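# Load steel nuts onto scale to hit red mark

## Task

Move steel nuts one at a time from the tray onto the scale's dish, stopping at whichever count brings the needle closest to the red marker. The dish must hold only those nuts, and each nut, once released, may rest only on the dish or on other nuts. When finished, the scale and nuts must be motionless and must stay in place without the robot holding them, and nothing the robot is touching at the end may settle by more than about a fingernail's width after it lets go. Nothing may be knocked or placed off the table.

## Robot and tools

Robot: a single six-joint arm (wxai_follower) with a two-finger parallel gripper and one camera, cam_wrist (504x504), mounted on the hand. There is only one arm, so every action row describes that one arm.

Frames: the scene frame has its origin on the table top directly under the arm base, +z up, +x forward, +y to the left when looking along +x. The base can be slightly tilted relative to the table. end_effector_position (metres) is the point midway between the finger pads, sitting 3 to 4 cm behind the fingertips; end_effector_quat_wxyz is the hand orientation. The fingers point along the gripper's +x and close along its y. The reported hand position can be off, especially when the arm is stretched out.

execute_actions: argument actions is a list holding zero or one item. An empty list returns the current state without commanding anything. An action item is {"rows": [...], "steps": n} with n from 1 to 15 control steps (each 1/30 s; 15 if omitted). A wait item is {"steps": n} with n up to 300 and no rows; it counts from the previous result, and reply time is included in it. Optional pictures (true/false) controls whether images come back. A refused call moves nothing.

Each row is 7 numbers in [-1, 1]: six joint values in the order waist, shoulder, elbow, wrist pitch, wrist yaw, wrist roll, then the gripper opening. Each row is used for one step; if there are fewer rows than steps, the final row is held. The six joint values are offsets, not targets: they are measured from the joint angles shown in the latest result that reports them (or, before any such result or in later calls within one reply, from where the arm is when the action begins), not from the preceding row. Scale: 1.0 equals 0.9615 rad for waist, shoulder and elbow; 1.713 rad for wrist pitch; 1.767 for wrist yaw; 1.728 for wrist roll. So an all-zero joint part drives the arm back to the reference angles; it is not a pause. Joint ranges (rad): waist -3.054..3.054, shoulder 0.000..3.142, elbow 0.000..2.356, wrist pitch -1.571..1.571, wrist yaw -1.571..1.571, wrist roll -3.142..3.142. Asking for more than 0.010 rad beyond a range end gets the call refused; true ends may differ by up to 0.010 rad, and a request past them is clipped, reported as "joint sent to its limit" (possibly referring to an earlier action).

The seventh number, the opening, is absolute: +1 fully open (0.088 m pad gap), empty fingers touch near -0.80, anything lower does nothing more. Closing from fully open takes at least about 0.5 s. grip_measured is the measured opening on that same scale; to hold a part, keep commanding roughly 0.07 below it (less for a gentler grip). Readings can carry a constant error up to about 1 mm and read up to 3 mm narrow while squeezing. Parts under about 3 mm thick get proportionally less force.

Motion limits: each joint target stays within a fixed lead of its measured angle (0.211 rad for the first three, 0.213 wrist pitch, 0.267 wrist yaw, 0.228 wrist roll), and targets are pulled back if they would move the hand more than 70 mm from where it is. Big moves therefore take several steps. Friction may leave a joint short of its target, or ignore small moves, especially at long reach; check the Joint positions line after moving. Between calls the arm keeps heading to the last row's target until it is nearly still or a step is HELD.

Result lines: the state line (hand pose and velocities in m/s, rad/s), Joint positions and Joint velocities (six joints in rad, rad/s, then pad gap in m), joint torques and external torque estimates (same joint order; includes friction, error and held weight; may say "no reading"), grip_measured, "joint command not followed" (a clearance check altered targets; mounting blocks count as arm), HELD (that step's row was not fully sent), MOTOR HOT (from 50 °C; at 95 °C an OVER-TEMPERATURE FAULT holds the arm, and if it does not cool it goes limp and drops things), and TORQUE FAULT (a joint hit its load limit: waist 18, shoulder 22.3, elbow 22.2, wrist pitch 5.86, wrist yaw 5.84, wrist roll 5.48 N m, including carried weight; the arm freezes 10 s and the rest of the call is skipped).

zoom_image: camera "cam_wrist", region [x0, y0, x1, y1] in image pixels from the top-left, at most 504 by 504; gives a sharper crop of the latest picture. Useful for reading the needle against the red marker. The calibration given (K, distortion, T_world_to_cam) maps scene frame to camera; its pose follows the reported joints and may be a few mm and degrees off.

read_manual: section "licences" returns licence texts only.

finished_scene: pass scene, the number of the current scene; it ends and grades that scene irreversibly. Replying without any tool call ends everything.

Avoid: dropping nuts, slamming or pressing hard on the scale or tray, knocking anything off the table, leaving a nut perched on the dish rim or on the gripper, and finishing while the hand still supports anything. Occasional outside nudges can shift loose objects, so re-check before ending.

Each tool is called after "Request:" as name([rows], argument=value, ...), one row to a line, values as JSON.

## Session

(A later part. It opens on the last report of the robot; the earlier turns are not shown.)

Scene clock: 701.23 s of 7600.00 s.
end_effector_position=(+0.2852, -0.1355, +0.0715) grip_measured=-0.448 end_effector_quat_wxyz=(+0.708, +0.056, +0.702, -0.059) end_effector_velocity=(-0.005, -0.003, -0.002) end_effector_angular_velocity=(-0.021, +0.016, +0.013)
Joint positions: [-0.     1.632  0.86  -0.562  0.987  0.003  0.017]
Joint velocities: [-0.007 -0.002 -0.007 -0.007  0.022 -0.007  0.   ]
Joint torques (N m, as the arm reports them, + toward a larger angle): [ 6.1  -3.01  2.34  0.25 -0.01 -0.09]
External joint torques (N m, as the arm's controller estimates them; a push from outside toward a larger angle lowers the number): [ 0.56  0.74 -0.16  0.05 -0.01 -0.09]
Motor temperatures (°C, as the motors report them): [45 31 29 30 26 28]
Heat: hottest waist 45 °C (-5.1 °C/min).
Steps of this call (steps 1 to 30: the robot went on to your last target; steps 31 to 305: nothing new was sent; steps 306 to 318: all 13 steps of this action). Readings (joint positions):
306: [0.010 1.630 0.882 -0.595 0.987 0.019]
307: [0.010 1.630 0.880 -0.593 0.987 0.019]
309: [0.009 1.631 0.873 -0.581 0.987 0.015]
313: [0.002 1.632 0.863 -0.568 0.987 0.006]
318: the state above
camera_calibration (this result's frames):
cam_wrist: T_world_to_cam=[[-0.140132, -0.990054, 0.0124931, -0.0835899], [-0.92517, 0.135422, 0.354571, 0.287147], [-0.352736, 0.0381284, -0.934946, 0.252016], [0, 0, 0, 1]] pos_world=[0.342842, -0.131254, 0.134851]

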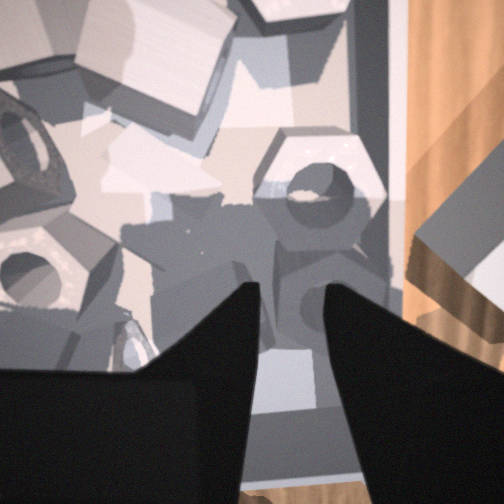

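Request:
execute_actions([
  {"rows":[[-0.01,0.004,-0.008,0.009,0,-0.007,-0.47],[-0.018,0.007,-0.014,0.018,0,-0.014,-0.47],[-0.025,0.009,-0.02,0.027,0,-0.021,-0.47],[-0.033,0.011,-0.026,0.037,0,-0.028,-0.47]]},
])

Scene clock: 715.17 s of 7600.00 s.
end_effector_position=(+0.2855, -0.1364, +0.0651) grip_measured=-0.467 end_effector_quat_wxyz=(+0.710, +0.054, +0.700, -0.061) end_effector_velocity=(-0.003, +0.004, -0.001) end_effector_angular_velocity=(+0.009, +0.006, +0.008)
Joint positions: [-0.02   1.634  0.842 -0.504  0.987 -0.041  0.016]
Joint velocities: [ 0.002  0.002 -0.007 -0.007 -0.007  0.007 -0.001]
Joint torques (N m, as the arm reports them, + toward a larger angle): [ 5.23 -2.73  2.31  0.47  0.   -0.04]
External joint torques (N m, as the arm's controller estimates them; a push from outside toward a larger angle lowers the number): [-0.32  1.03 -0.08  0.27  0.01 -0.04]
Motor temperatures (°C, as the motors report them): [45 31 29 30 26 28]
Heat: hottest waist 45 °C (-4.1 °C/min).
Steps of this call (steps 1 to 15: the robot went on to your last target; steps 16 to 403: nothing new was sent; steps 404 to 418: all 15 steps of this action). Readings (joint positions):
404: [-0.001 1.632 0.858 -0.558 0.987 0.000]
405: [-0.002 1.632 0.857 -0.552 0.987 -0.004]
407: [-0.010 1.632 0.852 -0.534 0.987 -0.017]
411: [-0.020 1.634 0.844 -0.513 0.987 -0.034]
418: the state above
camera_calibration (this result's frames):
cam_wrist: T_world_to_cam=[[-0.138714, -0.990174, 0.0177321, -0.0851193], [-0.926858, 0.136109, 0.349868, 0.290644], [-0.348844, 0.0320964, -0.936631, 0.244355], [0, 0, 0, 1]] pos_world=[0.342821, -0.131685, 0.128693]

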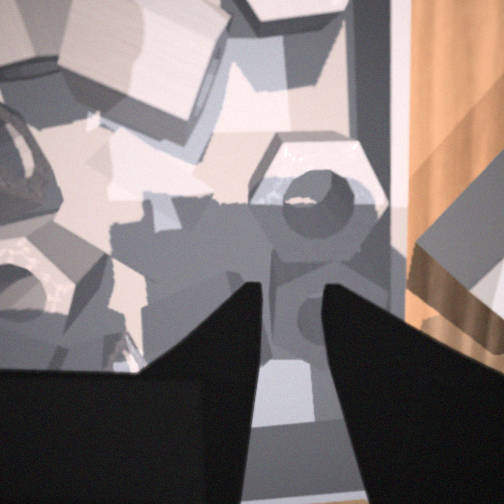

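Request:
execute_actions([
  {"rows":[[-0.014,-0.008,-0.012,0.003,0,0,-0.47],[-0.014,-0.014,-0.019,0.004,0,0,-0.47],[-0.014,-0.02,-0.026,0.005,0,0,-0.47],[-0.014,-0.026,-0.034,0.006,0,0,-0.47],[-0.014,-0.032,-0.042,0.007,0,0,-0.47],[-0.014,-0.038,-0.05,0.008,0,0,-0.47],[-0.014,-0.044,-0.058,0.009,0,0,-0.47],[-0.014,-0.05,-0.066,0.01,0,0,-0.47],[-0.014,-0.056,-0.074,0.011,0,0,-0.47]]},
])

Scene clock: 723.20 s of 7600.00 s.
end_effector_position=(+0.2707, -0.1361, +0.0642) grip_measured=-0.468 end_effector_quat_wxyz=(+0.708, +0.055, +0.701, -0.063) end_effector_velocity=(-0.011, +0.000, -0.000) end_effector_angular_velocity=(-0.007, +0.005, +0.008)
Joint positions: [-0.028  1.587  0.782 -0.488  0.987 -0.042  0.016]
Joint velocities: [-0.002 -0.032 -0.042  0.007  0.007 -0.007 -0.   ]
Joint torques (N m, as the arm reports them, + toward a larger angle): [ 5.46 -4.09  1.78  0.24 -0.01  0.06]
External joint torques (N m, as the arm's controller estimates them; a push from outside toward a larger angle lowers the number): [ 0.24 -0.5  -0.63  0.03 -0.01  0.06]
Motor temperatures (°C, as the motors report them): [45 31 29 30 26 28]
Heat: hottest waist 45 °C (-2.0 °C/min).
Steps of this call (steps 1 to 15: the robot went on to your last target; steps 16 to 226: nothing new was sent; steps 227 to 241: all 15 steps of this action). Readings (joint positions):
227: [-0.020 1.634 0.841 -0.503 0.987 -0.042]
228: [-0.020 1.632 0.839 -0.502 0.987 -0.042]
230: [-0.021 1.625 0.832 -0.499 0.987 -0.042]
234: [-0.028 1.608 0.808 -0.493 0.987 -0.042]
241: the state above
camera_calibration (this result's frames):
cam_wrist: T_world_to_cam=[[-0.144718, -0.989281, 0.0194768, -0.0852862], [-0.924493, 0.142203, 0.353682, 0.277161], [-0.35266, 0.0331778, -0.935163, 0.239411], [0, 0, 0, 1]] pos_world=[0.328322, -0.131728, 0.127522]

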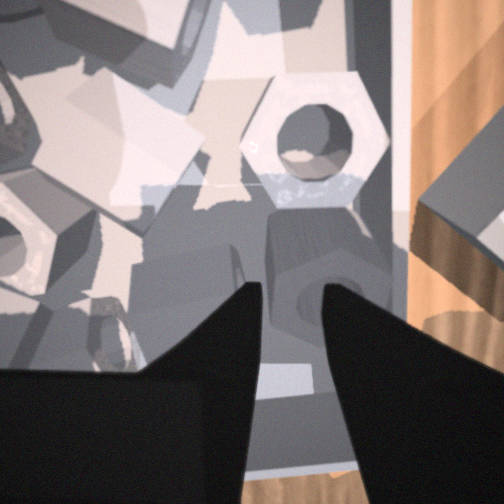

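Request:
execute_actions([
  {"rows":[[-0.008,0,-0.008,0.006,0,-0.005,-0.47],[-0.016,0.004,-0.012,0.014,0,-0.01,-0.47],[-0.016,0.004,-0.012,0.014,0,-0.01,-0.47],[-0.016,0.004,-0.012,0.014,0,-0.01,-0.5],[-0.016,0.001,-0.012,0.014,0,-0.01,-0.55],[-0.018,-0.002,-0.012,0.014,0,-0.01,-0.6],[-0.02,-0.005,-0.012,0.014,0,-0.01,-0.65],[-0.02,-0.005,-0.012,0.014,0,-0.01,-0.7],[-0.02,-0.005,-0.012,0.014,0,-0.01,-0.76]]},
], pictures=false)

Request:
execute_actions([
  {"steps":10},
])

Scene clock: 742.90 s of 7600.00 s.
end_effector_position=(+0.2718, -0.1356, +0.0628) grip_measured=-0.719 end_effector_quat_wxyz=(+0.710, +0.059, +0.699, -0.061) end_effector_velocity=(-0.001, +0.002, +0.001) end_effector_angular_velocity=(+0.008, +0.000, +0.029)
Joint positions: [-0.034  1.584  0.776 -0.465  0.975 -0.06   0.004]
Joint velocities: [ 0.002 -0.002 -0.002 -0.007 -0.007 -0.022 -0.007]
Joint torques (N m, as the arm reports them, + toward a larger angle): [ 4.92 -3.75  1.96  0.22  0.46  0.04]
External joint torques (N m, as the arm's controller estimates them; a push from outside toward a larger angle lowers the number): [-0.27 -0.13 -0.44 -0.01  0.48  0.04]
Motor temperatures (°C, as the motors report them): [45 31 29 29 26 28]
Heat: hottest waist 45 °C (+0.0 °C/min).
Steps of this call (steps 1 to 15: the robot went on to your last target; steps 16 to 576: nothing new was sent; steps 577 to 591: all 15 steps of this action). Readings (joint positions):
577: [-0.028 1.584 0.778 -0.485 0.987 -0.042]
578: [-0.029 1.584 0.778 -0.481 0.987 -0.045]
580: [-0.032 1.584 0.778 -0.474 0.987 -0.050]
584: [-0.036 1.584 0.778 -0.468 0.984 -0.055]
591: the state above

Scene clock: 743.23 s of 7600.00 s.
end_effector_position=(+0.2718, -0.1356, +0.0628) grip_measured=-0.721 end_effector_quat_wxyz=(+0.710, +0.059, +0.699, -0.061) end_effector_velocity=(-0.003, -0.004, +0.000) end_effector_angular_velocity=(-0.021, +0.008, +0.008)
Joint positions: [-0.034  1.584  0.776 -0.465  0.975 -0.06   0.004]
Joint velocities: [-0.002 -0.007 -0.002 -0.007  0.022 -0.007 -0.   ]
Joint torques (N m, as the arm reports them, + toward a larger angle): [ 4.28 -3.89  2.06  0.2   0.45  0.02]
External joint torques (N m, as the arm's controller estimates them; a push from outside toward a larger angle lowers the number): [-0.9  -0.25 -0.35 -0.03  0.46  0.02]
Motor temperatures (°C, as the motors report them): [45 31 29 29 26 28]
Heat: hottest waist 45 °C (+0.0 °C/min).
Steps of this call (steps 1 to 10: the robot went on to your last target). Readings (joint positions):
1: [-0.034 1.584 0.776 -0.465 0.975 -0.060]
2: [-0.034 1.584 0.776 -0.465 0.975 -0.060]
4: [-0.034 1.584 0.776 -0.465 0.975 -0.060]
8: [-0.034 1.584 0.776 -0.465 0.975 -0.060]
10: the state above
camera_calibration (this result's frames):
cam_wrist: T_world_to_cam=[[-0.146839, -0.989111, 0.00984278, -0.0833987], [-0.927095, 0.141088, 0.34726, 0.279568], [-0.344868, 0.0418661, -0.937717, 0.23775], [0, 0, 0, 1]] pos_world=[0.328932, -0.131888, 0.12668]

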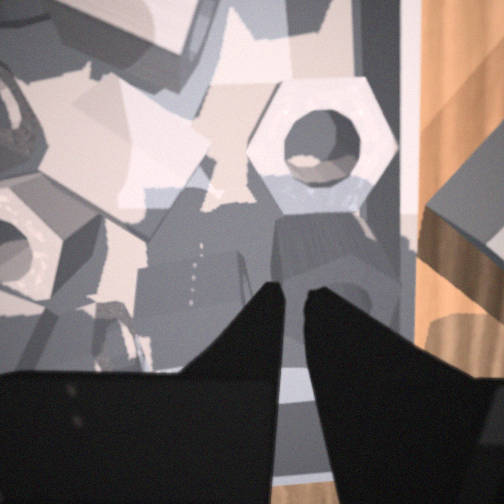

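Request:
execute_actions([
  {"rows":[[0,0,0,0,0,0,-0.82],[0.005,0,0.005,-0.004,0,0,-0.82],[0.011,0,0.01,-0.008,0,0,-0.82],[0.011,-0.008,0,-0.007,0,0,-0.82],[0.011,-0.016,-0.01,-0.006,0,0,-0.82],[0.011,-0.024,-0.02,-0.005,0,0,-0.82],[0.011,-0.032,-0.03,-0.004,0,0,-0.82],[0.011,-0.04,-0.04,-0.003,0,0,-0.82],[0.011,-0.048,-0.05,-0.002,0,0,-0.82],[0.013,-0.052,-0.06,-0.001,0,0,-0.82],[0.017,-0.052,-0.07,0,0,0.01,-0.82],[0.022,-0.052,-0.08,0.002,0,0.015,-0.82],[0.027,-0.052,-0.09,0.004,0,0.02,-0.82]]},
], pictures=false)

Request:
execute_actions([
  {"steps":12},
])

Scene clock: 755.73 s of 7600.00 s.
end_effector_position=(+0.2562, -0.1278, +0.0655) grip_measured=-0.721 end_effector_quat_wxyz=(+0.711, +0.058, +0.699, -0.055) end_effector_velocity=(-0.042, +0.039, -0.002) end_effector_angular_velocity=(+0.013, +0.024, +0.049)
Joint positions: [-0.016  1.543  0.711 -0.466  0.974 -0.039  0.004]
Joint velocities: [ 0.061 -0.022 -0.178  0.022  0.007  0.095 -0.   ]
Joint torques (N m, as the arm reports them, + toward a larger angle): [ 5.89 -4.39  2.49  0.39  0.04  0.08]
External joint torques (N m, as the arm's controller estimates them; a push from outside toward a larger angle lowers the number): [ 1.08 -0.99 -0.05  0.1   0.04  0.07]
Motor temperatures (°C, as the motors report them): [44 32 29 29 26 28]
Heat: hottest waist 44 °C (-1.0 °C/min).
Steps of this call (steps 1 to 15: the robot went on to your last target; steps 16 to 360: nothing new was sent; steps 361 to 375: all 15 steps of this action). Readings (joint positions):
361: [-0.033 1.584 0.776 -0.465 0.975 -0.060]
362: [-0.032 1.584 0.776 -0.465 0.974 -0.060]
364: [-0.031 1.584 0.776 -0.468 0.974 -0.060]
368: [-0.028 1.571 0.765 -0.469 0.974 -0.060]
375: the state above

Scene clock: 756.13 s of 7600.00 s.
end_effector_position=(+0.2531, -0.1249, +0.0656) grip_measured=-0.721 end_effector_quat_wxyz=(+0.711, +0.059, +0.698, -0.056) end_effector_velocity=(-0.004, -0.001, -0.000) end_effector_angular_velocity=(-0.007, +0.007, +0.012)
Joint positions: [-0.011  1.539  0.696 -0.461  0.974 -0.028  0.004]
Joint velocities: [-0.002 -0.007 -0.007 -0.007  0.007 -0.007 -0.   ]
Joint torques (N m, as the arm reports them, + toward a larger angle): [ 5.99 -3.91  2.01  0.27  0.03  0.08]
External joint torques (N m, as the arm's controller estimates them; a push from outside toward a larger angle lowers the number): [ 1.21 -0.69 -0.27  0.06  0.04  0.08]
Motor temperatures (°C, as the motors report them): [44 32 29 29 26 28]
Heat: hottest waist 44 °C (-1.0 °C/min).
Steps of this call (steps 1 to 12: the robot went on to your last target). Readings (joint positions):
1: [-0.015 1.543 0.706 -0.465 0.974 -0.037]
2: [-0.014 1.543 0.702 -0.464 0.974 -0.034]
4: [-0.012 1.542 0.699 -0.462 0.974 -0.032]
8: [-0.011 1.540 0.696 -0.461 0.974 -0.029]
12: the state above
camera_calibration (this result's frames):
cam_wrist: T_world_to_cam=[[-0.139987, -0.990149, 0.00285598, -0.0769787], [-0.92863, 0.132289, 0.346621, 0.259135], [-0.343584, 0.0458703, -0.938001, 0.233649], [0, 0, 0, 1]] pos_world=[0.310143, -0.121219, 0.129561]

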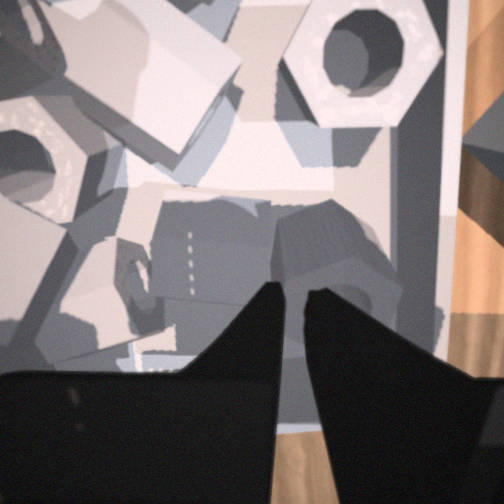

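Request:
execute_actions([
  {"rows":[[0.012,0,0.01,-0.012,0,0.01,-0.9],[0.025,0,0.02,-0.027,0,0.022,-0.9],[0.04,0,0.03,-0.042,0,0.035,-0.9],[0.055,0,0.04,-0.06,0,0.05,-0.9],[0.07,0,0.05,-0.078,0,0.065,-0.9],[0.085,0,0.062,-0.096,0.003,0.08,-0.9],[0.1,0,0.074,-0.114,0.005,0.095,-0.9],[0.115,0,0.086,-0.132,0.008,0.11,-0.9],[0.13,0,0.098,-0.15,0.01,0.125,-0.9],[0.145,0,0.11,-0.17,0.011,0.14,-0.9]]},
], pictures=false)

Request:
execute_actions([
  {"steps":12},
])

Scene clock: 763.93 s of 7600.00 s.
end_effector_position=(+0.2587, -0.1218, +0.1008) grip_measured=-0.721 end_effector_quat_wxyz=(+0.714, +0.066, +0.694, -0.055) end_effector_velocity=(-0.010, -0.004, +0.022) end_effector_angular_velocity=(-0.016, +0.035, +0.022)
Joint positions: [ 0.117  1.539  0.789 -0.724  0.987  0.191  0.004]
Joint velocities: [ 0.076 -0.002  0.061 -0.242  0.022  0.168 -0.   ]
Joint torques (N m, as the arm reports them, + toward a larger angle): [ 5.97 -2.78  3.44 -0.14  0.17 -0.02]
External joint torques (N m, as the arm's controller estimates them; a push from outside toward a larger angle lowers the number): [ 1.09  0.02  0.72 -0.32  0.18 -0.02]
Motor temperatures (°C, as the motors report them): [45 32 29 29 26 28]
Heat: hottest waist 45 °C (+0.0 °C/min).
Steps of this call (steps 1 to 30: the robot went on to your last target; steps 31 to 219: nothing new was sent; steps 220 to 234: all 15 steps of this action). Readings (joint positions):
220: [-0.010 1.539 0.695 -0.461 0.974 -0.025]
221: [-0.007 1.539 0.697 -0.469 0.974 -0.018]
223: [0.006 1.539 0.705 -0.501 0.974 0.007]
227: [0.053 1.539 0.739 -0.596 0.976 0.086]
234: the state above

Scene clock: 764.33 s of 7600.00 s.
end_effector_position=(+0.2578, -0.1220, +0.1031) grip_measured=-0.721 end_effector_quat_wxyz=(+0.713, +0.066, +0.696, -0.056) end_effector_velocity=(-0.004, +0.002, +0.001) end_effector_angular_velocity=(+0.006, +0.014, +0.042)
Joint positions: [ 0.125  1.539  0.795 -0.748  0.989  0.211  0.004]
Joint velocities: [ 0.007  0.002  0.002 -0.037 -0.007 -0.007 -0.   ]
Joint torques (N m, as the arm reports them, + toward a larger angle): [ 5.89 -2.71  3.67 -0.11  0.19  0.12]
External joint torques (N m, as the arm's controller estimates them; a push from outside toward a larger angle lowers the number): [ 0.94  0.15  0.84 -0.32  0.2   0.13]
Motor temperatures (°C, as the motors report them): [45 32 29 29 26 28]
Heat: hottest waist 45 °C (+0.0 °C/min).
Steps of this call (steps 1 to 12: the robot went on to your last target). Readings (joint positions):
1: [0.120 1.539 0.791 -0.731 0.987 0.196]
2: [0.121 1.539 0.792 -0.735 0.987 0.200]
4: [0.123 1.539 0.793 -0.741 0.988 0.205]
8: [0.125 1.539 0.795 -0.747 0.989 0.209]
12: the state above
camera_calibration (this result's frames):
cam_wrist: T_world_to_cam=[[-0.148089, -0.988949, -0.0071158, -0.0703021], [-0.930326, 0.136862, 0.340237, 0.251693], [-0.335503, 0.0570052, -0.940313, 0.269777], [0, 0, 0, 1]] pos_world=[0.314256, -0.119351, 0.16754]

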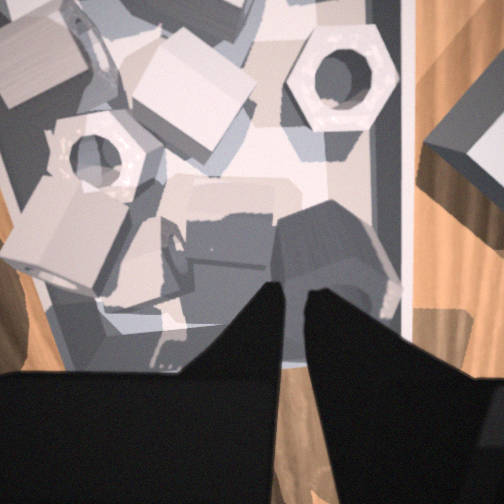

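Request:
execute_actions([
  {"rows":[[0.02,0,0.015,-0.025,0,0.02,-0.9],[0.045,0,0.035,-0.05,0,0.05,-0.9],[0.07,0.01,0.055,-0.08,0,0.08,-0.9],[0.095,0.02,0.075,-0.11,0,0.11,-0.9],[0.12,0.03,0.1,-0.14,-0.005,0.14,-0.9],[0.145,0.045,0.12,-0.165,-0.01,0.17,-0.9],[0.17,0.06,0.145,-0.19,-0.01,0.2,-0.9],[0.195,0.08,0.165,-0.215,-0.015,0.23,-0.9],[0.22,0.1,0.19,-0.235,-0.015,0.26,-0.9],[0.245,0.13,0.21,-0.25,-0.02,0.29,-0.9],[0.27,0.16,0.235,-0.265,-0.02,0.32,-0.9],[0.295,0.2,0.255,-0.275,-0.025,0.35,-0.9],[0.32,0.24,0.28,-0.28,-0.03,0.38,-0.9],[0.34,0.28,0.3,-0.28,-0.033,0.41,-0.9],[0.36,0.32,0.32,-0.28,-0.036,0.6,-0.9]]},
], pictures=false)

Request:
execute_actions([
  {"steps":18},
], pictures=false)

Request:
execute_actions([
  {"rows":[[0.015,0.03,0.015,0,0,0.03,-0.9],[0.03,0.065,0.03,0.003,-0.005,0.06,-0.9],[0.045,0.1,0.045,0.007,-0.01,0.09,-0.9],[0.06,0.14,0.06,0.01,-0.015,0.12,-0.9],[0.075,0.18,0.075,0.014,-0.02,0.15,-0.9],[0.09,0.22,0.09,0.018,-0.023,0.18,-0.9],[0.1,0.26,0.105,0.021,-0.027,0.21,-0.9],[0.11,0.3,0.12,0.025,-0.03,0.24,-0.9],[0.12,0.34,0.135,0.028,-0.034,0.27,-0.9],[0.13,0.38,0.15,0.031,-0.038,0.3,-0.9],[0.14,0.42,0.167,0.035,-0.041,0.34,-0.9],[0.147,0.452,0.182,0.038,-0.044,0.387,-0.9]]},
], pictures=false)

Request:
execute_actions([
  {"steps":15},
])

Scene clock: 787.13 s of 7600.00 s.
end_effector_position=(+0.2763, -0.0887, +0.1685) grip_measured=-0.721 end_effector_quat_wxyz=(+0.709, +0.112, +0.689, -0.095) end_effector_velocity=(+0.101, +0.221, +0.118) end_effector_angular_velocity=(+0.038, -0.051, -0.567)
Joint positions: [ 0.396  1.729  1.032 -1.179  0.95   0.8    0.004]
Joint velocities: [ 0.652  0.979  0.608 -0.388 -0.183  1.546 -0.   ]
Joint torques (N m, as the arm reports them, + toward a larger angle): [ 7.13 -1.44  3.64 -0.06 -0.14  0.09]
External joint torques (N m, as the arm's controller estimates them; a push from outside toward a larger angle lowers the number): [ 1.28  0.56  0.55 -0.28 -0.13  0.11]
Motor temperatures (°C, as the motors report them): [45 31 29 29 26 28]
Heat: hottest waist 45 °C (+0.0 °C/min).
Steps of this call (steps 1 to 30: the robot went on to your last target; steps 31 to 669: nothing new was sent; steps 670 to 684: all 15 steps of this action). Readings (joint positions):
670: [0.127 1.539 0.797 -0.756 0.989 0.217]
671: [0.132 1.539 0.802 -0.773 0.989 0.234]
673: [0.157 1.542 0.819 -0.830 0.989 0.291]
677: [0.237 1.571 0.887 -0.980 0.983 0.455]
684: the state above

Scene clock: 787.73 s of 7600.00 s.
end_effector_position=(+0.2846, -0.0626, +0.1809) grip_measured=-0.721 end_effector_quat_wxyz=(+0.683, +0.224, +0.664, -0.206) end_effector_velocity=(-0.004, -0.001, -0.001) end_effector_angular_velocity=(-0.003, +0.020, -0.031)
Joint positions: [ 0.469  1.841  1.096 -1.225  0.93   1.24   0.004]
Joint velocities: [-0.002  0.002 -0.002 -0.022 -0.007  0.051 -0.   ]
Joint torques (N m, as the arm reports them, + toward a larger angle): [ 7.24 -2.44  4.37 -0.1  -0.17  0.15]
External joint torques (N m, as the arm's controller estimates them; a push from outside toward a larger angle lowers the number): [ 1.11  0.29  0.75 -0.34 -0.23  0.15]
Motor temperatures (°C, as the motors report them): [45 31 30 29 26 28]
Heat: hottest waist 45 °C (+0.0 °C/min).
Steps of this call (steps 1 to 18: the robot went on to your last target). Readings (joint positions):
1: [0.416 1.758 1.050 -1.188 0.945 0.852]
2: [0.433 1.782 1.063 -1.194 0.939 0.903]
4: [0.453 1.812 1.076 -1.209 0.933 1.008]
8: [0.463 1.832 1.090 -1.220 0.932 1.165]
18: the state above

Scene clock: 788.23 s of 7600.00 s.
end_effector_position=(+0.2953, +0.0417, +0.1784) grip_measured=-0.721 end_effector_quat_wxyz=(+0.627, +0.336, +0.621, -0.329) end_effector_velocity=(-0.039, +0.118, -0.037) end_effector_angular_velocity=(-0.108, +0.121, -0.433)
Joint positions: [ 0.599  2.228  1.244 -1.168  0.862  1.815  0.004]
Joint velocities: [ 0.125  0.481  0.1    0.007 -0.081  0.784 -0.   ]
Joint torques (N m, as the arm reports them, + toward a larger angle): [ 7.8  -5.47  5.14  0.13 -0.02  0.15]
External joint torques (N m, as the arm's controller estimates them; a push from outside toward a larger angle lowers the number): [ 1.17 -0.17  0.88  0.03 -0.17  0.13]
Motor temperatures (°C, as the motors report them): [45 31 30 29 26 28]
Heat: hottest waist 45 °C (+0.0 °C/min).
Steps of this call (steps 1 to 15: all 15 steps of this action). Readings (joint positions):
1: [0.469 1.845 1.098 -1.226 0.930 1.251]
2: [0.472 1.853 1.102 -1.226 0.930 1.271]
4: [0.487 1.888 1.119 -1.225 0.927 1.332]
8: [0.535 2.009 1.166 -1.203 0.902 1.500]
15: the state above

Scene clock: 788.73 s of 7600.00 s.
end_effector_position=(+0.2959, +0.0519, +0.1766) grip_measured=-0.721 end_effector_quat_wxyz=(+0.614, +0.358, +0.609, -0.353) end_effector_velocity=(-0.005, -0.001, -0.002) end_effector_angular_velocity=(-0.011, +0.021, +0.015)
Joint positions: [ 0.608  2.268  1.264 -1.162  0.857  1.905  0.004]
Joint velocities: [-0.002  0.007 -0.002 -0.022 -0.007  0.007  0.   ]
Joint torques (N m, as the arm reports them, + toward a larger angle): [ 8.69 -3.64  4.31  0.27 -0.09  0.06]
External joint torques (N m, as the arm's controller estimates them; a push from outside toward a larger angle lowers the number): [ 1.46  0.64  0.51  0.09 -0.15  0.06]
Motor temperatures (°C, as the motors report them): [45 31 30 29 26 28]
Heat: hottest waist 45 °C (+0.0 °C/min).
Steps of this call (steps 1 to 15: the robot went on to your last target). Readings (joint positions):
1: [0.603 2.241 1.247 -1.167 0.860 1.837]
2: [0.604 2.249 1.250 -1.167 0.859 1.854]
4: [0.606 2.257 1.256 -1.165 0.859 1.876]
8: [0.607 2.264 1.264 -1.163 0.859 1.897]
15: the state above
camera_calibration (this result's frames):
cam_wrist: T_world_to_cam=[[-0.857221, -0.514948, -0.000615848, 0.292004], [-0.480618, 0.799643, 0.359968, 0.0673958], [-0.184872, 0.308868, -0.932965, 0.282856], [0, 0, 0, 1]] pos_world=[0.334996, 0.00910897, 0.239815]

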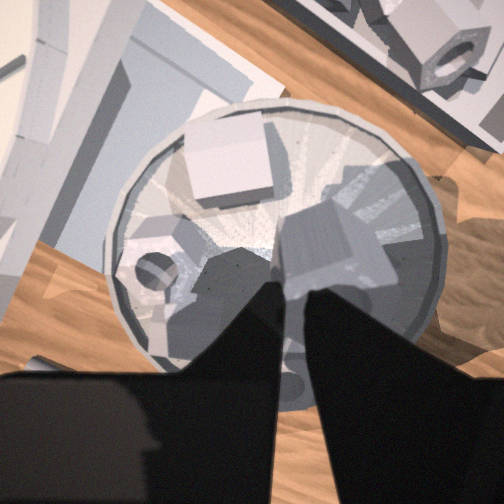

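Request:
execute_actions([
  {"rows":[[-0.008,-0.02,-0.014,0,0,-0.005,-0.9],[-0.016,-0.04,-0.028,0.003,0.004,-0.01,-0.9],[-0.024,-0.06,-0.043,0.006,0.007,-0.016,-0.9],[-0.034,-0.08,-0.058,0.012,0.01,-0.023,-0.9],[-0.046,-0.08,-0.07,0.025,0.013,-0.032,-0.9],[-0.058,-0.08,-0.082,0.039,0.016,-0.042,-0.9],[-0.07,-0.08,-0.095,0.053,0.02,-0.051,-0.9],[-0.083,-0.08,-0.108,0.067,0.023,-0.06,-0.9],[-0.095,-0.08,-0.12,0.08,0.026,-0.07,-0.9]]},
], pictures=false)

Request:
execute_actions([
  {"steps":10},
])

Scene clock: 798.67 s of 7600.00 s.
end_effector_position=(+0.2940, +0.0339, +0.1502) grip_measured=-0.721 end_effector_quat_wxyz=(+0.610, +0.358, +0.611, -0.354) end_effector_velocity=(+0.004, -0.004, -0.012) end_effector_angular_velocity=(-0.015, -0.041, +0.018)
Joint positions: [ 0.521  2.201  1.159 -1.04   0.895  1.796  0.004]
Joint velocities: [-0.027 -0.017 -0.051  0.095  0.051 -0.081 -0.   ]
Joint torques (N m, as the arm reports them, + toward a larger angle): [ 8.49 -5.12  3.44  0.29  0.24  0.01]
External joint torques (N m, as the arm's controller estimates them; a push from outside toward a larger angle lowers the number): [ 1.21 -0.78 -0.3   0.07  0.17  0.01]
Motor temperatures (°C, as the motors report them): [48 31 30 29 26 28]
Heat: hottest waist 48 °C (+3.0 °C/min).
Steps of this call (steps 1 to 15: the robot went on to your last target; steps 16 to 283: nothing new was sent; steps 284 to 298: all 15 steps of this action). Readings (joint positions):
284: [0.608 2.269 1.265 -1.162 0.857 1.907]
285: [0.607 2.266 1.263 -1.160 0.857 1.904]
287: [0.601 2.248 1.248 -1.156 0.857 1.892]
291: [0.567 2.208 1.207 -1.107 0.878 1.848]
298: the state above

Scene clock: 799.00 s of 7600.00 s.
end_effector_position=(+0.2947, +0.0340, +0.1494) grip_measured=-0.721 end_effector_quat_wxyz=(+0.612, +0.359, +0.610, -0.353) end_effector_velocity=(-0.002, -0.002, -0.002) end_effector_angular_velocity=(+0.001, +0.014, +0.024)
Joint positions: [ 0.519  2.199  1.155 -1.029  0.898  1.787  0.004]
Joint velocities: [-0.007 -0.002 -0.002 -0.007 -0.007 -0.022 -0.   ]
Joint torques (N m, as the arm reports them, + toward a larger angle): [ 7.91 -5.02  3.08  0.3   0.23 -0.11]
External joint torques (N m, as the arm's controller estimates them; a push from outside toward a larger angle lowers the number): [ 0.75 -0.9  -0.48  0.11  0.17 -0.11]
Motor temperatures (°C, as the motors report them): [48 31 30 29 26 28]
Heat: hottest waist 48 °C (+3.0 °C/min).
Steps of this call (steps 1 to 10: the robot went on to your last target). Readings (joint positions):
1: [0.521 2.201 1.159 -1.037 0.896 1.793]
2: [0.521 2.200 1.158 -1.034 0.896 1.792]
4: [0.521 2.199 1.157 -1.032 0.897 1.789]
8: [0.519 2.199 1.156 -1.029 0.898 1.788]
10: the state above
camera_calibration (this result's frames):
cam_wrist: T_world_to_cam=[[-0.858491, -0.512828, -0.00101659, 0.282039], [-0.477707, 0.798973, 0.365291, 0.0892997], [-0.186519, 0.314084, -0.930893, 0.262767], [0, 0, 0, 1]] pos_world=[0.333798, -0.00924184, 0.212275]

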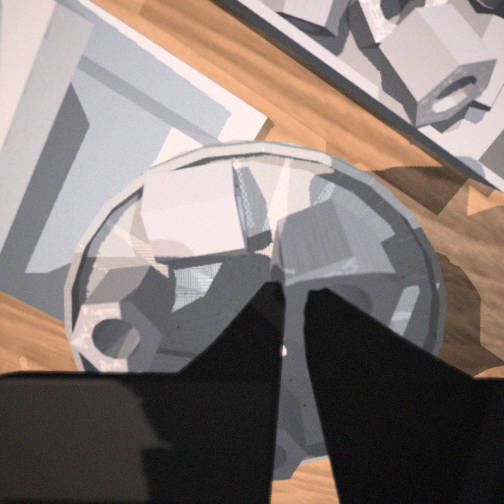

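Request:
execute_actions([
  {"rows":[[-0.008,0,-0.018,0.01,0.002,-0.006,-0.9],[-0.018,0,-0.03,0.022,0.005,-0.013,-0.9],[-0.028,0,-0.04,0.034,0.008,-0.02,-0.9],[-0.038,0,-0.05,0.047,0.01,-0.027,-0.9],[-0.048,0,-0.06,0.059,0.013,-0.034,-0.9],[-0.057,0,-0.071,0.071,0.015,-0.041,-0.9]]},
])

Scene clock: 804.47 s of 7600.00 s.
end_effector_position=(+0.2920, +0.0342, +0.1280) grip_measured=-0.721 end_effector_quat_wxyz=(+0.610, +0.361, +0.611, -0.355) end_effector_velocity=(-0.006, +0.004, -0.003) end_effector_angular_velocity=(+0.018, +0.014, +0.034)
Joint positions: [ 0.468  2.199  1.094 -0.914  0.918  1.721  0.004]
Joint velocities: [-0.002 -0.002 -0.022  0.022 -0.022 -0.037  0.   ]
Joint torques (N m, as the arm reports them, + toward a larger angle): [ 7.91 -4.27  2.78  0.19  0.31 -0.04]
External joint torques (N m, as the arm's controller estimates them; a push from outside toward a larger angle lowers the number): [ 0.86 -0.21 -0.48  0.01  0.26 -0.04]
Motor temperatures (°C, as the motors report them): [48 32 30 29 26 28]
Heat: hottest waist 48 °C (+3.0 °C/min).
Steps of this call (steps 1 to 30: the robot went on to your last target; steps 31 to 149: nothing new was sent; steps 150 to 164: all 15 steps of this action). Readings (joint positions):
150: [0.519 2.199 1.153 -1.025 0.899 1.785]
151: [0.517 2.199 1.150 -1.018 0.899 1.781]
153: [0.510 2.199 1.138 -0.995 0.903 1.768]
157: [0.480 2.199 1.107 -0.941 0.913 1.737]
164: the state above
camera_calibration (this result's frames):
cam_wrist: T_world_to_cam=[[-0.861014, -0.508579, 0.00177997, 0.280072], [-0.472351, 0.800968, 0.367878, 0.0936988], [-0.188521, 0.315908, -0.929872, 0.24268], [0, 0, 0, 1]] pos_world=[0.331154, -0.00927557, 0.190693]

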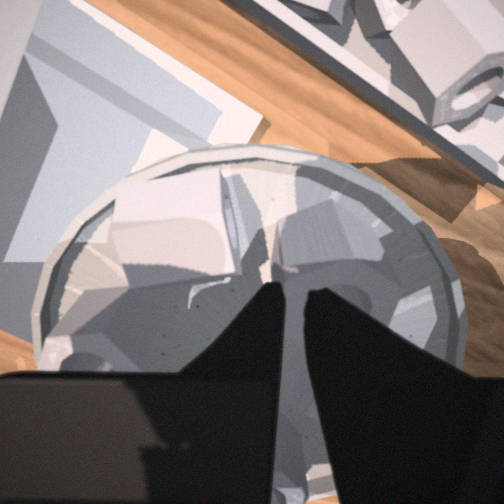

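Request:
execute_actions([
  {"rows":[[-0.004,0.01,-0.005,0.008,0.002,-0.004,-0.9],[-0.01,0.018,-0.011,0.016,0.004,-0.008,-0.9],[-0.018,0.02,-0.018,0.025,0.005,-0.013,-0.9],[-0.025,0.021,-0.024,0.034,0.007,-0.018,-0.9]]},
], pictures=false)

Scene clock: 810.83 s of 7600.00 s.
end_effector_position=(+0.2921, +0.0373, +0.1195) grip_measured=-0.721 end_effector_quat_wxyz=(+0.610, +0.361, +0.610, -0.354) end_effector_velocity=(-0.004, -0.001, -0.001) end_effector_angular_velocity=(+0.001, +0.012, +0.031)
Joint positions: [ 0.45   2.21   1.077 -0.861  0.926  1.693  0.004]
Joint velocities: [-0.002 -0.002 -0.007 -0.007 -0.007 -0.022 -0.   ]
Joint torques (N m, as the arm reports them, + toward a larger angle): [ 7.5  -3.    2.84  0.37  0.29 -0.05]
External joint torques (N m, as the arm's controller estimates them; a push from outside toward a larger angle lowers the number): [ 0.37  1.17 -0.38  0.19  0.23 -0.05]
Motor temperatures (°C, as the motors report them): [49 32 30 29 26 28]
Heat: hottest waist 49 °C (+5.0 °C/min).
Steps of this call (steps 1 to 15: the robot went on to your last target; steps 16 to 176: nothing new was sent; steps 177 to 191: all 15 steps of this action). Readings (joint positions):
177: [0.467 2.199 1.092 -0.908 0.919 1.718]
178: [0.466 2.200 1.092 -0.905 0.919 1.717]
180: [0.463 2.203 1.088 -0.888 0.921 1.709]
184: [0.450 2.210 1.080 -0.868 0.924 1.698]
191: the state above

Request:
execute_actions([
  {"rows":[[0,0,0,0,0,0,-0.75],[0,0,0,0,0,0,-0.7],[0,0,0,0,0,0,-0.66],[0,0,0,0,0,0,-0.62],[0,0,0,0,0,0,-0.58],[0,0,0,0,0,0,-0.55],[-0.004,-0.008,0.007,-0.002,0,0,-0.55],[-0.008,-0.013,0.011,-0.004,0,0,-0.55],[-0.012,-0.018,0.015,-0.006,0,-0.005,-0.55],[-0.016,-0.023,0.019,-0.008,0,-0.01,-0.55],[-0.02,-0.028,0.022,-0.01,0.003,-0.012,-0.55]]},
], pictures=false)

Request:
execute_actions([
  {"steps":8},
], pictures=false)

Request:
execute_actions([
  {"rows":[[0.015,0,0.012,-0.012,0,0.01,-0.55],[0.03,0,0.025,-0.03,-0.005,0.02,-0.55],[0.05,0,0.045,-0.055,-0.01,0.04,-0.55],[0.07,0,0.065,-0.08,-0.015,0.07,-0.5],[0.09,0,0.085,-0.105,-0.02,0.1,-0.3],[0.11,0,0.1,-0.13,-0.025,0.13,-0.05]]},
])

Scene clock: 825.60 s of 7600.00 s.
end_effector_position=(+0.2975, +0.0313, +0.1215) grip_measured=-0.563 end_effector_quat_wxyz=(+0.607, +0.366, +0.610, -0.355) end_effector_velocity=(+0.015, -0.016, +0.004) end_effector_angular_velocity=(+0.025, +0.003, -0.051)
Joint positions: [ 0.439  2.192  1.091 -0.872  0.926  1.678  0.011]
Joint velocities: [-0.037 -0.051  0.037 -0.022 -0.007 -0.022  0.005]
Joint torques (N m, as the arm reports them, + toward a larger angle): [ 7.86 -4.94  3.86 -0.16  0.21 -0.02]
External joint torques (N m, as the arm's controller estimates them; a push from outside toward a larger angle lowers the number): [ 0.63 -1.01  0.79 -0.34  0.17 -0.02]
Motor temperatures (°C, as the motors report them): [49 32 30 29 26 28]
Heat: hottest waist 49 °C (+4.0 °C/min).
Steps of this call (steps 1 to 15: the robot went on to your last target; steps 16 to 428: nothing new was sent; steps 429 to 443: all 15 steps of this action). Readings (joint positions):
429: [0.450 2.210 1.077 -0.860 0.926 1.692]
430: [0.450 2.210 1.077 -0.860 0.926 1.692]
432: [0.450 2.210 1.077 -0.860 0.926 1.692]
436: [0.451 2.210 1.077 -0.860 0.926 1.692]
443: the state above

Scene clock: 825.87 s of 7600.00 s.
end_effector_position=(+0.2982, +0.0303, +0.1219) grip_measured=-0.554 end_effector_quat_wxyz=(+0.607, +0.366, +0.610, -0.354) end_effector_velocity=(+0.002, -0.000, +0.001) end_effector_angular_velocity=(+0.012, -0.002, -0.022)
Joint positions: [ 0.437  2.189  1.093 -0.875  0.926  1.675  0.012]
Joint velocities: [-0.002 -0.007  0.002  0.007 -0.007  0.007  0.   ]
Joint torques (N m, as the arm reports them, + toward a larger angle): [ 7.72 -5.29  3.7  -0.15  0.23 -0.14]
External joint torques (N m, as the arm's controller estimates them; a push from outside toward a larger angle lowers the number): [ 0.51 -1.12  0.41 -0.36  0.18 -0.14]
Motor temperatures (°C, as the motors report them): [49 32 30 29 26 28]
Heat: hottest waist 49 °C (+4.0 °C/min).
Steps of this call (steps 1 to 8: the robot went on to your last target). Readings (joint positions):
1: [0.438 2.191 1.092 -0.873 0.926 1.678]
2: [0.438 2.190 1.093 -0.874 0.926 1.677]
4: [0.437 2.190 1.093 -0.875 0.926 1.676]
8: the state above

Scene clock: 826.37 s of 7600.00 s.
end_effector_position=(+0.2957, +0.0310, +0.1609) grip_measured=-0.081 end_effector_quat_wxyz=(+0.599, +0.382, +0.596, -0.374) end_effector_velocity=(-0.005, -0.007, +0.003) end_effector_angular_velocity=(-0.009, +0.043, -0.023)
Joint positions: [ 0.542  2.189  1.182 -1.086  0.889  1.888  0.035]
Joint velocities: [-0.002 -0.002  0.022 -0.081 -0.022  0.066  0.012]
Joint torques (N m, as the arm reports them, + toward a larger angle): [ 8.06 -4.19  4.27 -0.15 -0.1   0.09]
External joint torques (N m, as the arm's controller estimates them; a push from outside toward a larger angle lowers the number): [ 0.91 -0.19  0.62 -0.35 -0.15  0.09]
Motor temperatures (°C, as the motors report them): [49 32 30 29 26 28]
Heat: hottest waist 49 °C (+4.0 °C/min).
Steps of this call (steps 1 to 15: all 15 steps of this action). Readings (joint positions):
1: [0.438 2.189 1.095 -0.879 0.926 1.676]
2: [0.441 2.189 1.098 -0.889 0.926 1.682]
4: [0.458 2.189 1.113 -0.930 0.922 1.716]
8: [0.517 2.189 1.162 -1.033 0.900 1.830]
15: the state above
camera_calibration (this result's frames):
cam_wrist: T_world_to_cam=[[-0.892923, -0.450196, -0.00358159, 0.290055], [-0.420301, 0.830725, 0.365024, 0.070067], [-0.161357, 0.327443, -0.930991, 0.266761], [0, 0, 0, 1]] pos_world=[0.331489, -0.0149739, 0.223815]

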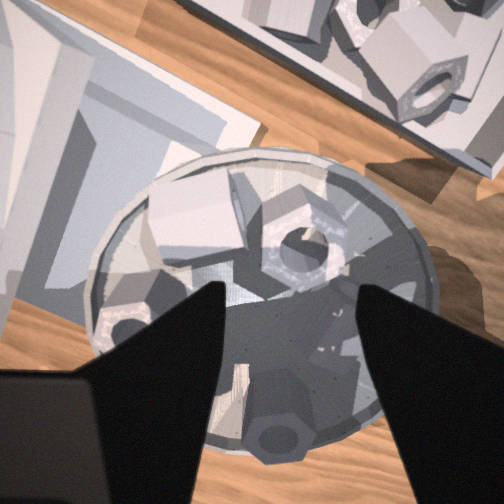

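Request:
execute_actions([
  {"rows":[[-0.01,-0.04,0,0,0,-0.01,-0.08],[-0.03,-0.09,0,0,0.005,-0.02,-0.08],[-0.06,-0.14,0,0,0.01,-0.03,-0.08],[-0.09,-0.19,-0.01,0,0.02,-0.04,-0.08],[-0.12,-0.24,-0.02,0,0.025,-0.05,-0.08],[-0.16,-0.29,-0.03,0,0.03,-0.06,-0.08],[-0.2,-0.34,-0.04,0.01,0.035,-0.07,-0.08],[-0.24,-0.39,-0.05,0.02,0.04,-0.08,-0.08],[-0.28,-0.43,-0.06,0.04,0.045,-0.09,-0.08],[-0.33,-0.46,-0.075,0.065,0.05,-0.1,-0.08],[-0.38,-0.485,-0.09,0.095,0.055,-0.115,-0.08],[-0.43,-0.5,-0.105,0.13,0.058,-0.125,-0.08],[-0.48,-0.515,-0.125,0.165,0.058,-0.14,-0.08],[-0.538,-0.525,-0.14,0.198,0.058,-0.15,-0.08]]},
], pictures=false)

Request:
execute_actions([
  {"steps":22},
])

Scene clock: 841.33 s of 7600.00 s.
end_effector_position=(+0.3226, -0.1280, +0.1173) grip_measured=-0.077 end_effector_quat_wxyz=(+0.489, +0.528, +0.484, -0.498) end_effector_velocity=(-0.073, -0.280, -0.284) end_effector_angular_velocity=(-0.196, +0.449, -1.089)
Joint positions: [ 0.142  1.734  1.095 -0.862  0.978  1.68   0.035]
Joint velocities: [-1.223 -0.452 -0.335  0.916  0.125 -0.447 -0.001]
Joint torques (N m, as the arm reports them, + toward a larger angle): [ 8.91 -3.54  2.25  0.2   0.08 -0.06]
External joint torques (N m, as the arm's controller estimates them; a push from outside toward a larger angle lowers the number): [ 1.2  -0.52  0.07  0.05  0.18 -0.04]
Motor temperatures (°C, as the motors report them): [50 32 30 29 26 28]
Heat: hottest waist 50 °C (+5.1 °C/min). Fold the arm in close to its base before you think long.
MOTOR HOT: a motor reached 50 °C. Now the hottest motor, joint 1 (waist), reports 50 °C. The temperature limit of the motors' drives, at which the controller stops the arm, is 95 °C. To cool a motor, set the load down, stop pushing, or move to a pose that needs little force.
Steps of this call (steps 1 to 15: the robot went on to your last target; steps 16 to 434: nothing new was sent; steps 435 to 449: all 15 steps of this action). Readings (joint positions):
435: [0.544 2.186 1.185 -1.095 0.887 1.895]
436: [0.543 2.177 1.185 -1.095 0.887 1.887]
438: [0.525 2.134 1.182 -1.091 0.888 1.863]
442: [0.427 1.967 1.167 -1.079 0.926 1.804]
449: the state above

Scene clock: 842.07 s of 7600.00 s.
end_effector_position=(+0.3150, -0.1524, +0.0912) grip_measured=-0.078 end_effector_quat_wxyz=(+0.459, +0.541, +0.458, -0.537) end_effector_velocity=(-0.002, +0.001, -0.001) end_effector_angular_velocity=(+0.007, +0.005, -0.002)
Joint positions: [ 0.03   1.69   1.053 -0.75   0.986  1.631  0.035]
Joint velocities: [-0.002 -0.002 -0.002 -0.007 -0.007  0.007 -0.   ]
Joint torques (N m, as the arm reports them, + toward a larger angle): [ 6.66 -4.72  2.35  0.23  0.28 -0.04]
External joint torques (N m, as the arm's controller estimates them; a push from outside toward a larger angle lowers the number): [ 0.55 -0.68 -0.42  0.07  0.23 -0.04]
Motor temperatures (°C, as the motors report them): [50 32 30 29 26 28]
Heat: hottest waist 50 °C (+5.1 °C/min). Fold the arm in close to its base before you think long.
MOTOR HOT: still on. Now the hottest motor, joint 1 (waist), reports 50 °C; a drive's own limit is 95 °C.
Steps of this call (steps 1 to 22: the robot went on to your last target). Readings (joint positions):
1: [0.106 1.722 1.085 -0.835 0.982 1.668]
2: [0.079 1.714 1.077 -0.816 0.984 1.659]
4: [0.052 1.704 1.065 -0.788 0.984 1.647]
8: [0.039 1.695 1.056 -0.762 0.985 1.636]
22: the state above
camera_calibration (this result's frames):
cam_wrist: T_world_to_cam=[[-0.990458, 0.137773, 0.00339887, 0.344126], [0.129439, 0.921512, 0.366143, 0.0965167], [0.0473125, 0.363089, -0.930552, 0.20468], [0, 0, 0, 1]] pos_world=[0.318665, -0.21067, 0.153957]

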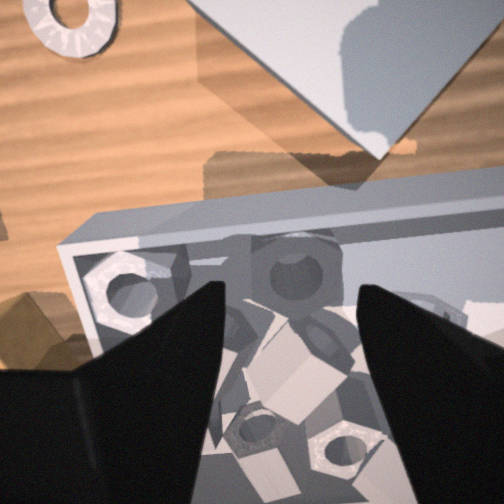

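Request:
execute_actions([
  {"rows":[[-0.01,-0.012,-0.025,0.012,0,-0.03,-0.1],[-0.025,-0.012,-0.036,0.03,0,-0.045,-0.1],[-0.04,-0.012,-0.047,0.048,0,-0.06,-0.1],[-0.054,-0.012,-0.058,0.066,-0.003,-0.074,-0.1],[-0.068,-0.012,-0.069,0.084,-0.005,-0.088,-0.1],[-0.082,-0.012,-0.08,0.102,-0.006,-0.102,-0.1],[-0.096,-0.012,-0.09,0.119,-0.007,-0.116,-0.1]]},
], pictures=false)

Request:
execute_actions([
  {"steps":8},
])

Scene clock: 854.20 s of 7600.00 s.
end_effector_position=(+0.3096, -0.1551, +0.0635) grip_measured=-0.097 end_effector_quat_wxyz=(+0.474, +0.527, +0.468, -0.528) end_effector_velocity=(+0.004, +0.001, -0.008) end_effector_angular_velocity=(+0.010, -0.025, +0.010)
Joint positions: [-0.052  1.683  0.974 -0.559  0.977  1.44   0.034]
Joint velocities: [-0.022 -0.002 -0.027  0.095 -0.022 -0.081  0.   ]
Joint torques (N m, as the arm reports them, + toward a larger angle): [ 6.19 -4.98  2.1   0.24 -0.02 -0.04]
External joint torques (N m, as the arm's controller estimates them; a push from outside toward a larger angle lowers the number): [ 0.27 -0.67 -0.43  0.05 -0.09 -0.04]
Motor temperatures (°C, as the motors report them): [49 32 30 29 26 28]
Heat: hottest waist 49 °C (+2.0 °C/min). Fold the arm in close to its base before you think long.
MOTOR HOT: still on. Now the hottest motor, joint 1 (waist), reports 49 °C; a drive's own limit is 95 °C.
Steps of this call (steps 1 to 15: the robot went on to your last target; steps 16 to 349: nothing new was sent; steps 350 to 364: all 15 steps of this action). Readings (joint positions):
350: [0.029 1.689 1.051 -0.745 0.986 1.621]
351: [0.028 1.687 1.046 -0.736 0.986 1.606]
353: [0.016 1.684 1.031 -0.703 0.986 1.569]
357: [-0.029 1.683 0.995 -0.612 0.984 1.488]
364: the state above

Scene clock: 854.47 s of 7600.00 s.
end_effector_position=(+0.3097, -0.1551, +0.0627) grip_measured=-0.098 end_effector_quat_wxyz=(+0.474, +0.527, +0.468, -0.528) end_effector_velocity=(-0.002, +0.001, -0.002) end_effector_angular_velocity=(+0.006, +0.003, +0.016)
Joint positions: [-0.054  1.683  0.972 -0.551  0.976  1.433  0.034]
Joint velocities: [-0.007 -0.002 -0.007  0.007 -0.007 -0.022 -0.   ]
Joint torques (N m, as the arm reports them, + toward a larger angle): [ 6.22 -5.34  2.17  0.3   0.02 -0.02]
External joint torques (N m, as the arm's controller estimates them; a push from outside toward a larger angle lowers the number): [ 0.28 -1.05 -0.34  0.11 -0.04 -0.02]
Motor temperatures (°C, as the motors report them): [49 32 30 29 26 28]
Heat: hottest waist 49 °C (+2.0 °C/min). Fold the arm in close to its base before you think long.
MOTOR HOT: still on. Now the hottest motor, joint 1 (waist), reports 49 °C; a drive's own limit is 95 °C.
Steps of this call (steps 1 to 8: the robot went on to your last target). Readings (joint positions):
1: [-0.052 1.683 0.974 -0.557 0.976 1.439]
2: [-0.053 1.683 0.973 -0.555 0.976 1.437]
4: [-0.054 1.683 0.972 -0.552 0.976 1.435]
8: the state above
camera_calibration (this result's frames):
cam_wrist: T_world_to_cam=[[-0.996014, 0.0891622, 0.00263461, 0.333598], [0.0842459, 0.930566, 0.356299, 0.126167], [0.0293168, 0.355101, -0.934368, 0.183978], [0, 0, 0, 1]] pos_world=[0.316246, -0.212482, 0.12607]

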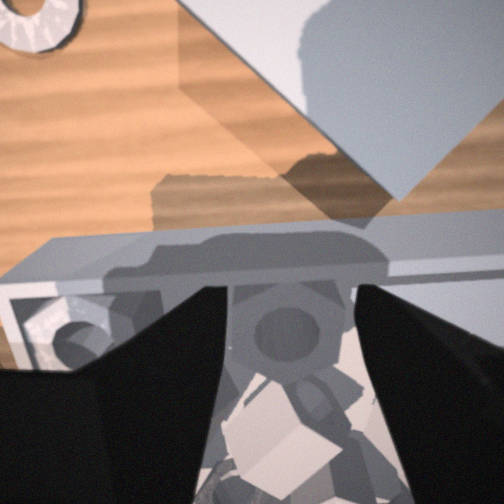

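Request:
execute_actions([
  {"rows":[[-0.008,0.01,-0.006,0.008,0,0,-0.1],[-0.016,0.017,-0.013,0.019,0,0.005,-0.1],[-0.016,0.017,-0.013,0.019,0,0.005,-0.1],[-0.016,0.017,-0.013,0.019,0,0.005,-0.1],[-0.016,0.017,-0.013,0.019,0,0.005,-0.13],[-0.016,0.017,-0.013,0.019,0,0.005,-0.17],[-0.016,0.017,-0.013,0.019,0,0.005,-0.21],[-0.016,0.017,-0.013,0.019,0,0.005,-0.25],[-0.016,0.017,-0.013,0.019,0,0.005,-0.3],[-0.016,0.017,-0.013,0.019,0,0.005,-0.36]]},
], pictures=false)

Request:
execute_actions([
  {"rows":[[0,0,0,0,0,0,-0.36],[0,0,0,0,0,0,-0.36],[0,0,0,0,0,0,-0.36],[0.02,0,0.015,-0.02,0,0.01,-0.36],[0.04,0,0.03,-0.045,0,0.03,-0.36],[0.06,0,0.047,-0.075,0,0.05,-0.36],[0.08,0,0.063,-0.1,0.005,0.07,-0.36],[0.105,0,0.082,-0.13,0.008,0.09,-0.36],[0.13,0,0.1,-0.165,0.01,0.1,-0.36]]},
])

Scene clock: 871.50 s of 7600.00 s.
end_effector_position=(+0.3105, -0.1539, +0.0591) grip_measured=-0.277 end_effector_quat_wxyz=(+0.470, +0.532, +0.461, -0.532) end_effector_velocity=(-0.000, -0.002, -0.001) end_effector_angular_velocity=(+0.005, -0.002, -0.007)
Joint positions: [-0.061  1.69   0.965 -0.523  0.975  1.439  0.025]
Joint velocities: [-0.007 -0.007 -0.002  0.007 -0.007 -0.007 -0.   ]
Joint torques (N m, as the arm reports them, + toward a larger angle): [ 6.08 -3.24  2.2   0.38  0.14  0.15]
External joint torques (N m, as the arm's controller estimates them; a push from outside toward a larger angle lowers the number): [ 0.13  1.11 -0.27  0.18  0.07  0.15]
Motor temperatures (°C, as the motors report them): [48 32 29 29 26 28]
Heat: hottest waist 48 °C (-1.0 °C/min). Fold the arm in close to its base before you think long.
MOTOR HOT: still on. Now the hottest motor, joint 1 (waist), reports 48 °C; a drive's own limit is 95 °C.
Steps of this call (steps 1 to 15: the robot went on to your last target; steps 16 to 496: nothing new was sent; steps 497 to 511: all 15 steps of this action). Readings (joint positions):
497: [-0.054 1.683 0.971 -0.548 0.975 1.432]
498: [-0.055 1.683 0.969 -0.543 0.975 1.432]
500: [-0.057 1.685 0.967 -0.533 0.975 1.434]
504: [-0.061 1.690 0.965 -0.524 0.975 1.437]
511: the state above

Scene clock: 872.00 s of 7600.00 s.
end_effector_position=(+0.3135, -0.1466, +0.0969) grip_measured=-0.277 end_effector_quat_wxyz=(+0.479, +0.525, +0.478, -0.517) end_effector_velocity=(-0.016, -0.000, +0.019) end_effector_angular_velocity=(-0.011, +0.055, +0.074)
Joint positions: [ 0.056  1.69   1.05  -0.776  0.986  1.595  0.025]
Joint velocities: [ 0.056 -0.002  0.042 -0.227  0.022  0.11  -0.   ]
Joint torques (N m, as the arm reports them, + toward a larger angle): [ 7.13 -4.06  3.63 -0.14  0.22  0.09]
External joint torques (N m, as the arm's controller estimates them; a push from outside toward a larger angle lowers the number): [ 1.17 -0.31  0.92 -0.29  0.17  0.08]
Motor temperatures (°C, as the motors report them): [48 32 29 29 26 28]
Heat: hottest waist 48 °C (-1.0 °C/min). Fold the arm in close to its base before you think long.
MOTOR HOT: still on. Now the hottest motor, joint 1 (waist), reports 48 °C; a drive's own limit is 95 °C.
Steps of this call (steps 1 to 15: all 15 steps of this action). Readings (joint positions):
1: [-0.060 1.690 0.965 -0.523 0.975 1.439]
2: [-0.060 1.690 0.965 -0.523 0.975 1.439]
4: [-0.059 1.690 0.966 -0.526 0.975 1.442]
8: [-0.023 1.690 0.994 -0.628 0.976 1.511]
15: the state above
camera_calibration (this result's frames):
cam_wrist: T_world_to_cam=[[-0.998037, 0.0626284, -0.000868757, 0.333595], [0.0578706, 0.927345, 0.369706, 0.112226], [0.0239597, 0.36893, -0.929148, 0.216033], [0, 0, 0, 1]] pos_world=[0.321269, -0.204665, 0.159526]

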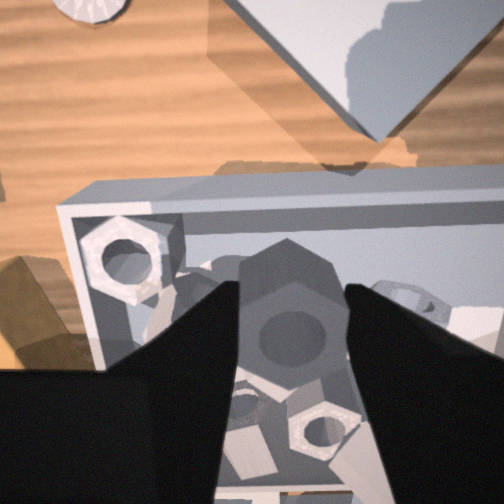

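Request:
execute_actions([
  {"rows":[[0.04,0,0.025,-0.04,0,-0.02,-0.36],[0.08,0,0.045,-0.08,0,-0.05,-0.36],[0.12,0,0.065,-0.12,0,-0.08,-0.36],[0.16,0.01,0.085,-0.16,0,-0.11,-0.36],[0.2,0.02,0.105,-0.2,-0.005,-0.14,-0.36],[0.24,0.04,0.12,-0.23,-0.01,-0.17,-0.36],[0.28,0.07,0.135,-0.25,-0.015,-0.2,-0.36],[0.32,0.1,0.15,-0.26,-0.02,-0.23,-0.36],[0.36,0.14,0.16,-0.26,-0.025,-0.26,-0.36],[0.4,0.19,0.17,-0.26,-0.03,-0.29,-0.36],[0.44,0.24,0.18,-0.26,-0.038,-0.32,-0.36],[0.475,0.3,0.19,-0.255,-0.046,-0.35,-0.36],[0.51,0.36,0.2,-0.25,-0.055,-0.38,-0.36],[0.54,0.43,0.215,-0.245,-0.063,-0.42,-0.36],[0.597,0.659,0.262,-0.227,-0.081,-0.588,-0.36]]},
], pictures=false)

Request:
execute_actions([
  {"steps":25},
])

Scene clock: 886.47 s of 7600.00 s.
end_effector_position=(+0.3187, -0.0378, +0.1913) grip_measured=-0.277 end_effector_quat_wxyz=(+0.709, +0.176, +0.671, -0.128) end_effector_velocity=(-0.018, +0.475, +0.111) end_effector_angular_velocity=(+0.081, -0.136, +2.514)
Joint positions: [ 0.487  1.958  1.23  -1.183  0.91   1.02   0.025]
Joint velocities: [ 0.93   1.258  0.344  0.007 -0.52  -1.253 -0.   ]
Joint torques (N m, as the arm reports them, + toward a larger angle): [ 8.94 -3.76  4.6   0.33 -0.06 -0.01]
External joint torques (N m, as the arm's controller estimates them; a push from outside toward a larger angle lowers the number): [ 1.81  0.63  0.36 -0.14 -0.18 -0.01]
Motor temperatures (°C, as the motors report them): [49 32 30 29 26 28]
Heat: hottest waist 49 °C (+0.0 °C/min). Fold the arm in close to its base before you think long.
MOTOR HOT: still on. Now the hottest motor, joint 1 (waist), reports 49 °C; a drive's own limit is 95 °C.
Steps of this call (steps 1 to 30: the robot went on to your last target; steps 31 to 419: nothing new was sent; steps 420 to 434: all 15 steps of this action). Readings (joint positions):
420: [0.063 1.690 1.058 -0.810 0.988 1.603]
421: [0.071 1.690 1.063 -0.832 0.988 1.584]
423: [0.110 1.690 1.082 -0.906 0.988 1.523]
427: [0.242 1.719 1.145 -1.091 0.981 1.352]
434: the state above

Scene clock: 887.30 s of 7600.00 s.
end_effector_position=(+0.2959, +0.0653, +0.1778) grip_measured=-0.277 end_effector_quat_wxyz=(+0.702, -0.105, +0.696, +0.104) end_effector_velocity=(-0.001, -0.001, +0.000) end_effector_angular_velocity=(+0.003, +0.009, +0.023)
Joint positions: [ 0.627  2.316  1.295 -1.167  0.847  0.582  0.025]
Joint velocities: [-0.002 -0.002  0.002 -0.007 -0.007 -0.022  0.   ]
Joint torques (N m, as the arm reports them, + toward a larger angle): [ 8.88 -3.86  4.63  0.22 -0.12 -0.03]
External joint torques (N m, as the arm's controller estimates them; a push from outside toward a larger angle lowers the number): [ 1.55  0.73  0.66 -0.03 -0.16 -0.03]
Motor temperatures (°C, as the motors report them): [49 32 30 29 26 28]
Heat: hottest waist 49 °C (-1.0 °C/min). Fold the arm in close to its base before you think long.
MOTOR HOT: still on. Now the hottest motor, joint 1 (waist), reports 49 °C; a drive's own limit is 95 °C.
Steps of this call (steps 1 to 25: the robot went on to your last target). Readings (joint positions):
1: [0.518 2.003 1.242 -1.182 0.894 0.973]
2: [0.546 2.049 1.255 -1.178 0.884 0.921]
4: [0.591 2.142 1.279 -1.170 0.870 0.816]
8: [0.622 2.274 1.288 -1.167 0.847 0.660]
25: the state above
camera_calibration (this result's frames):
cam_wrist: T_world_to_cam=[[0.31503, -0.949015, 0.0112687, -0.0218298], [-0.888391, -0.290686, 0.355336, 0.248894], [-0.333944, -0.121953, -0.934671, 0.352369], [0, 0, 0, 1]] pos_world=[0.345664, 0.0946055, 0.241154]

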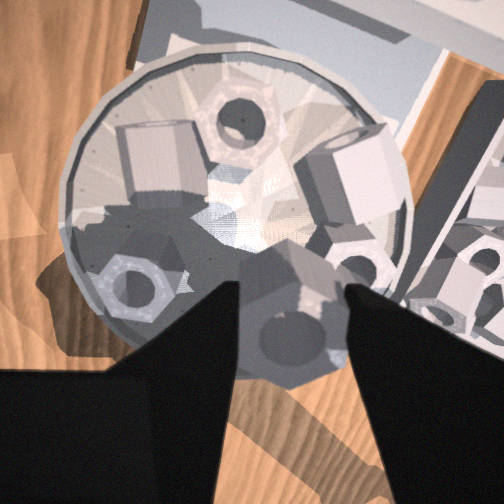

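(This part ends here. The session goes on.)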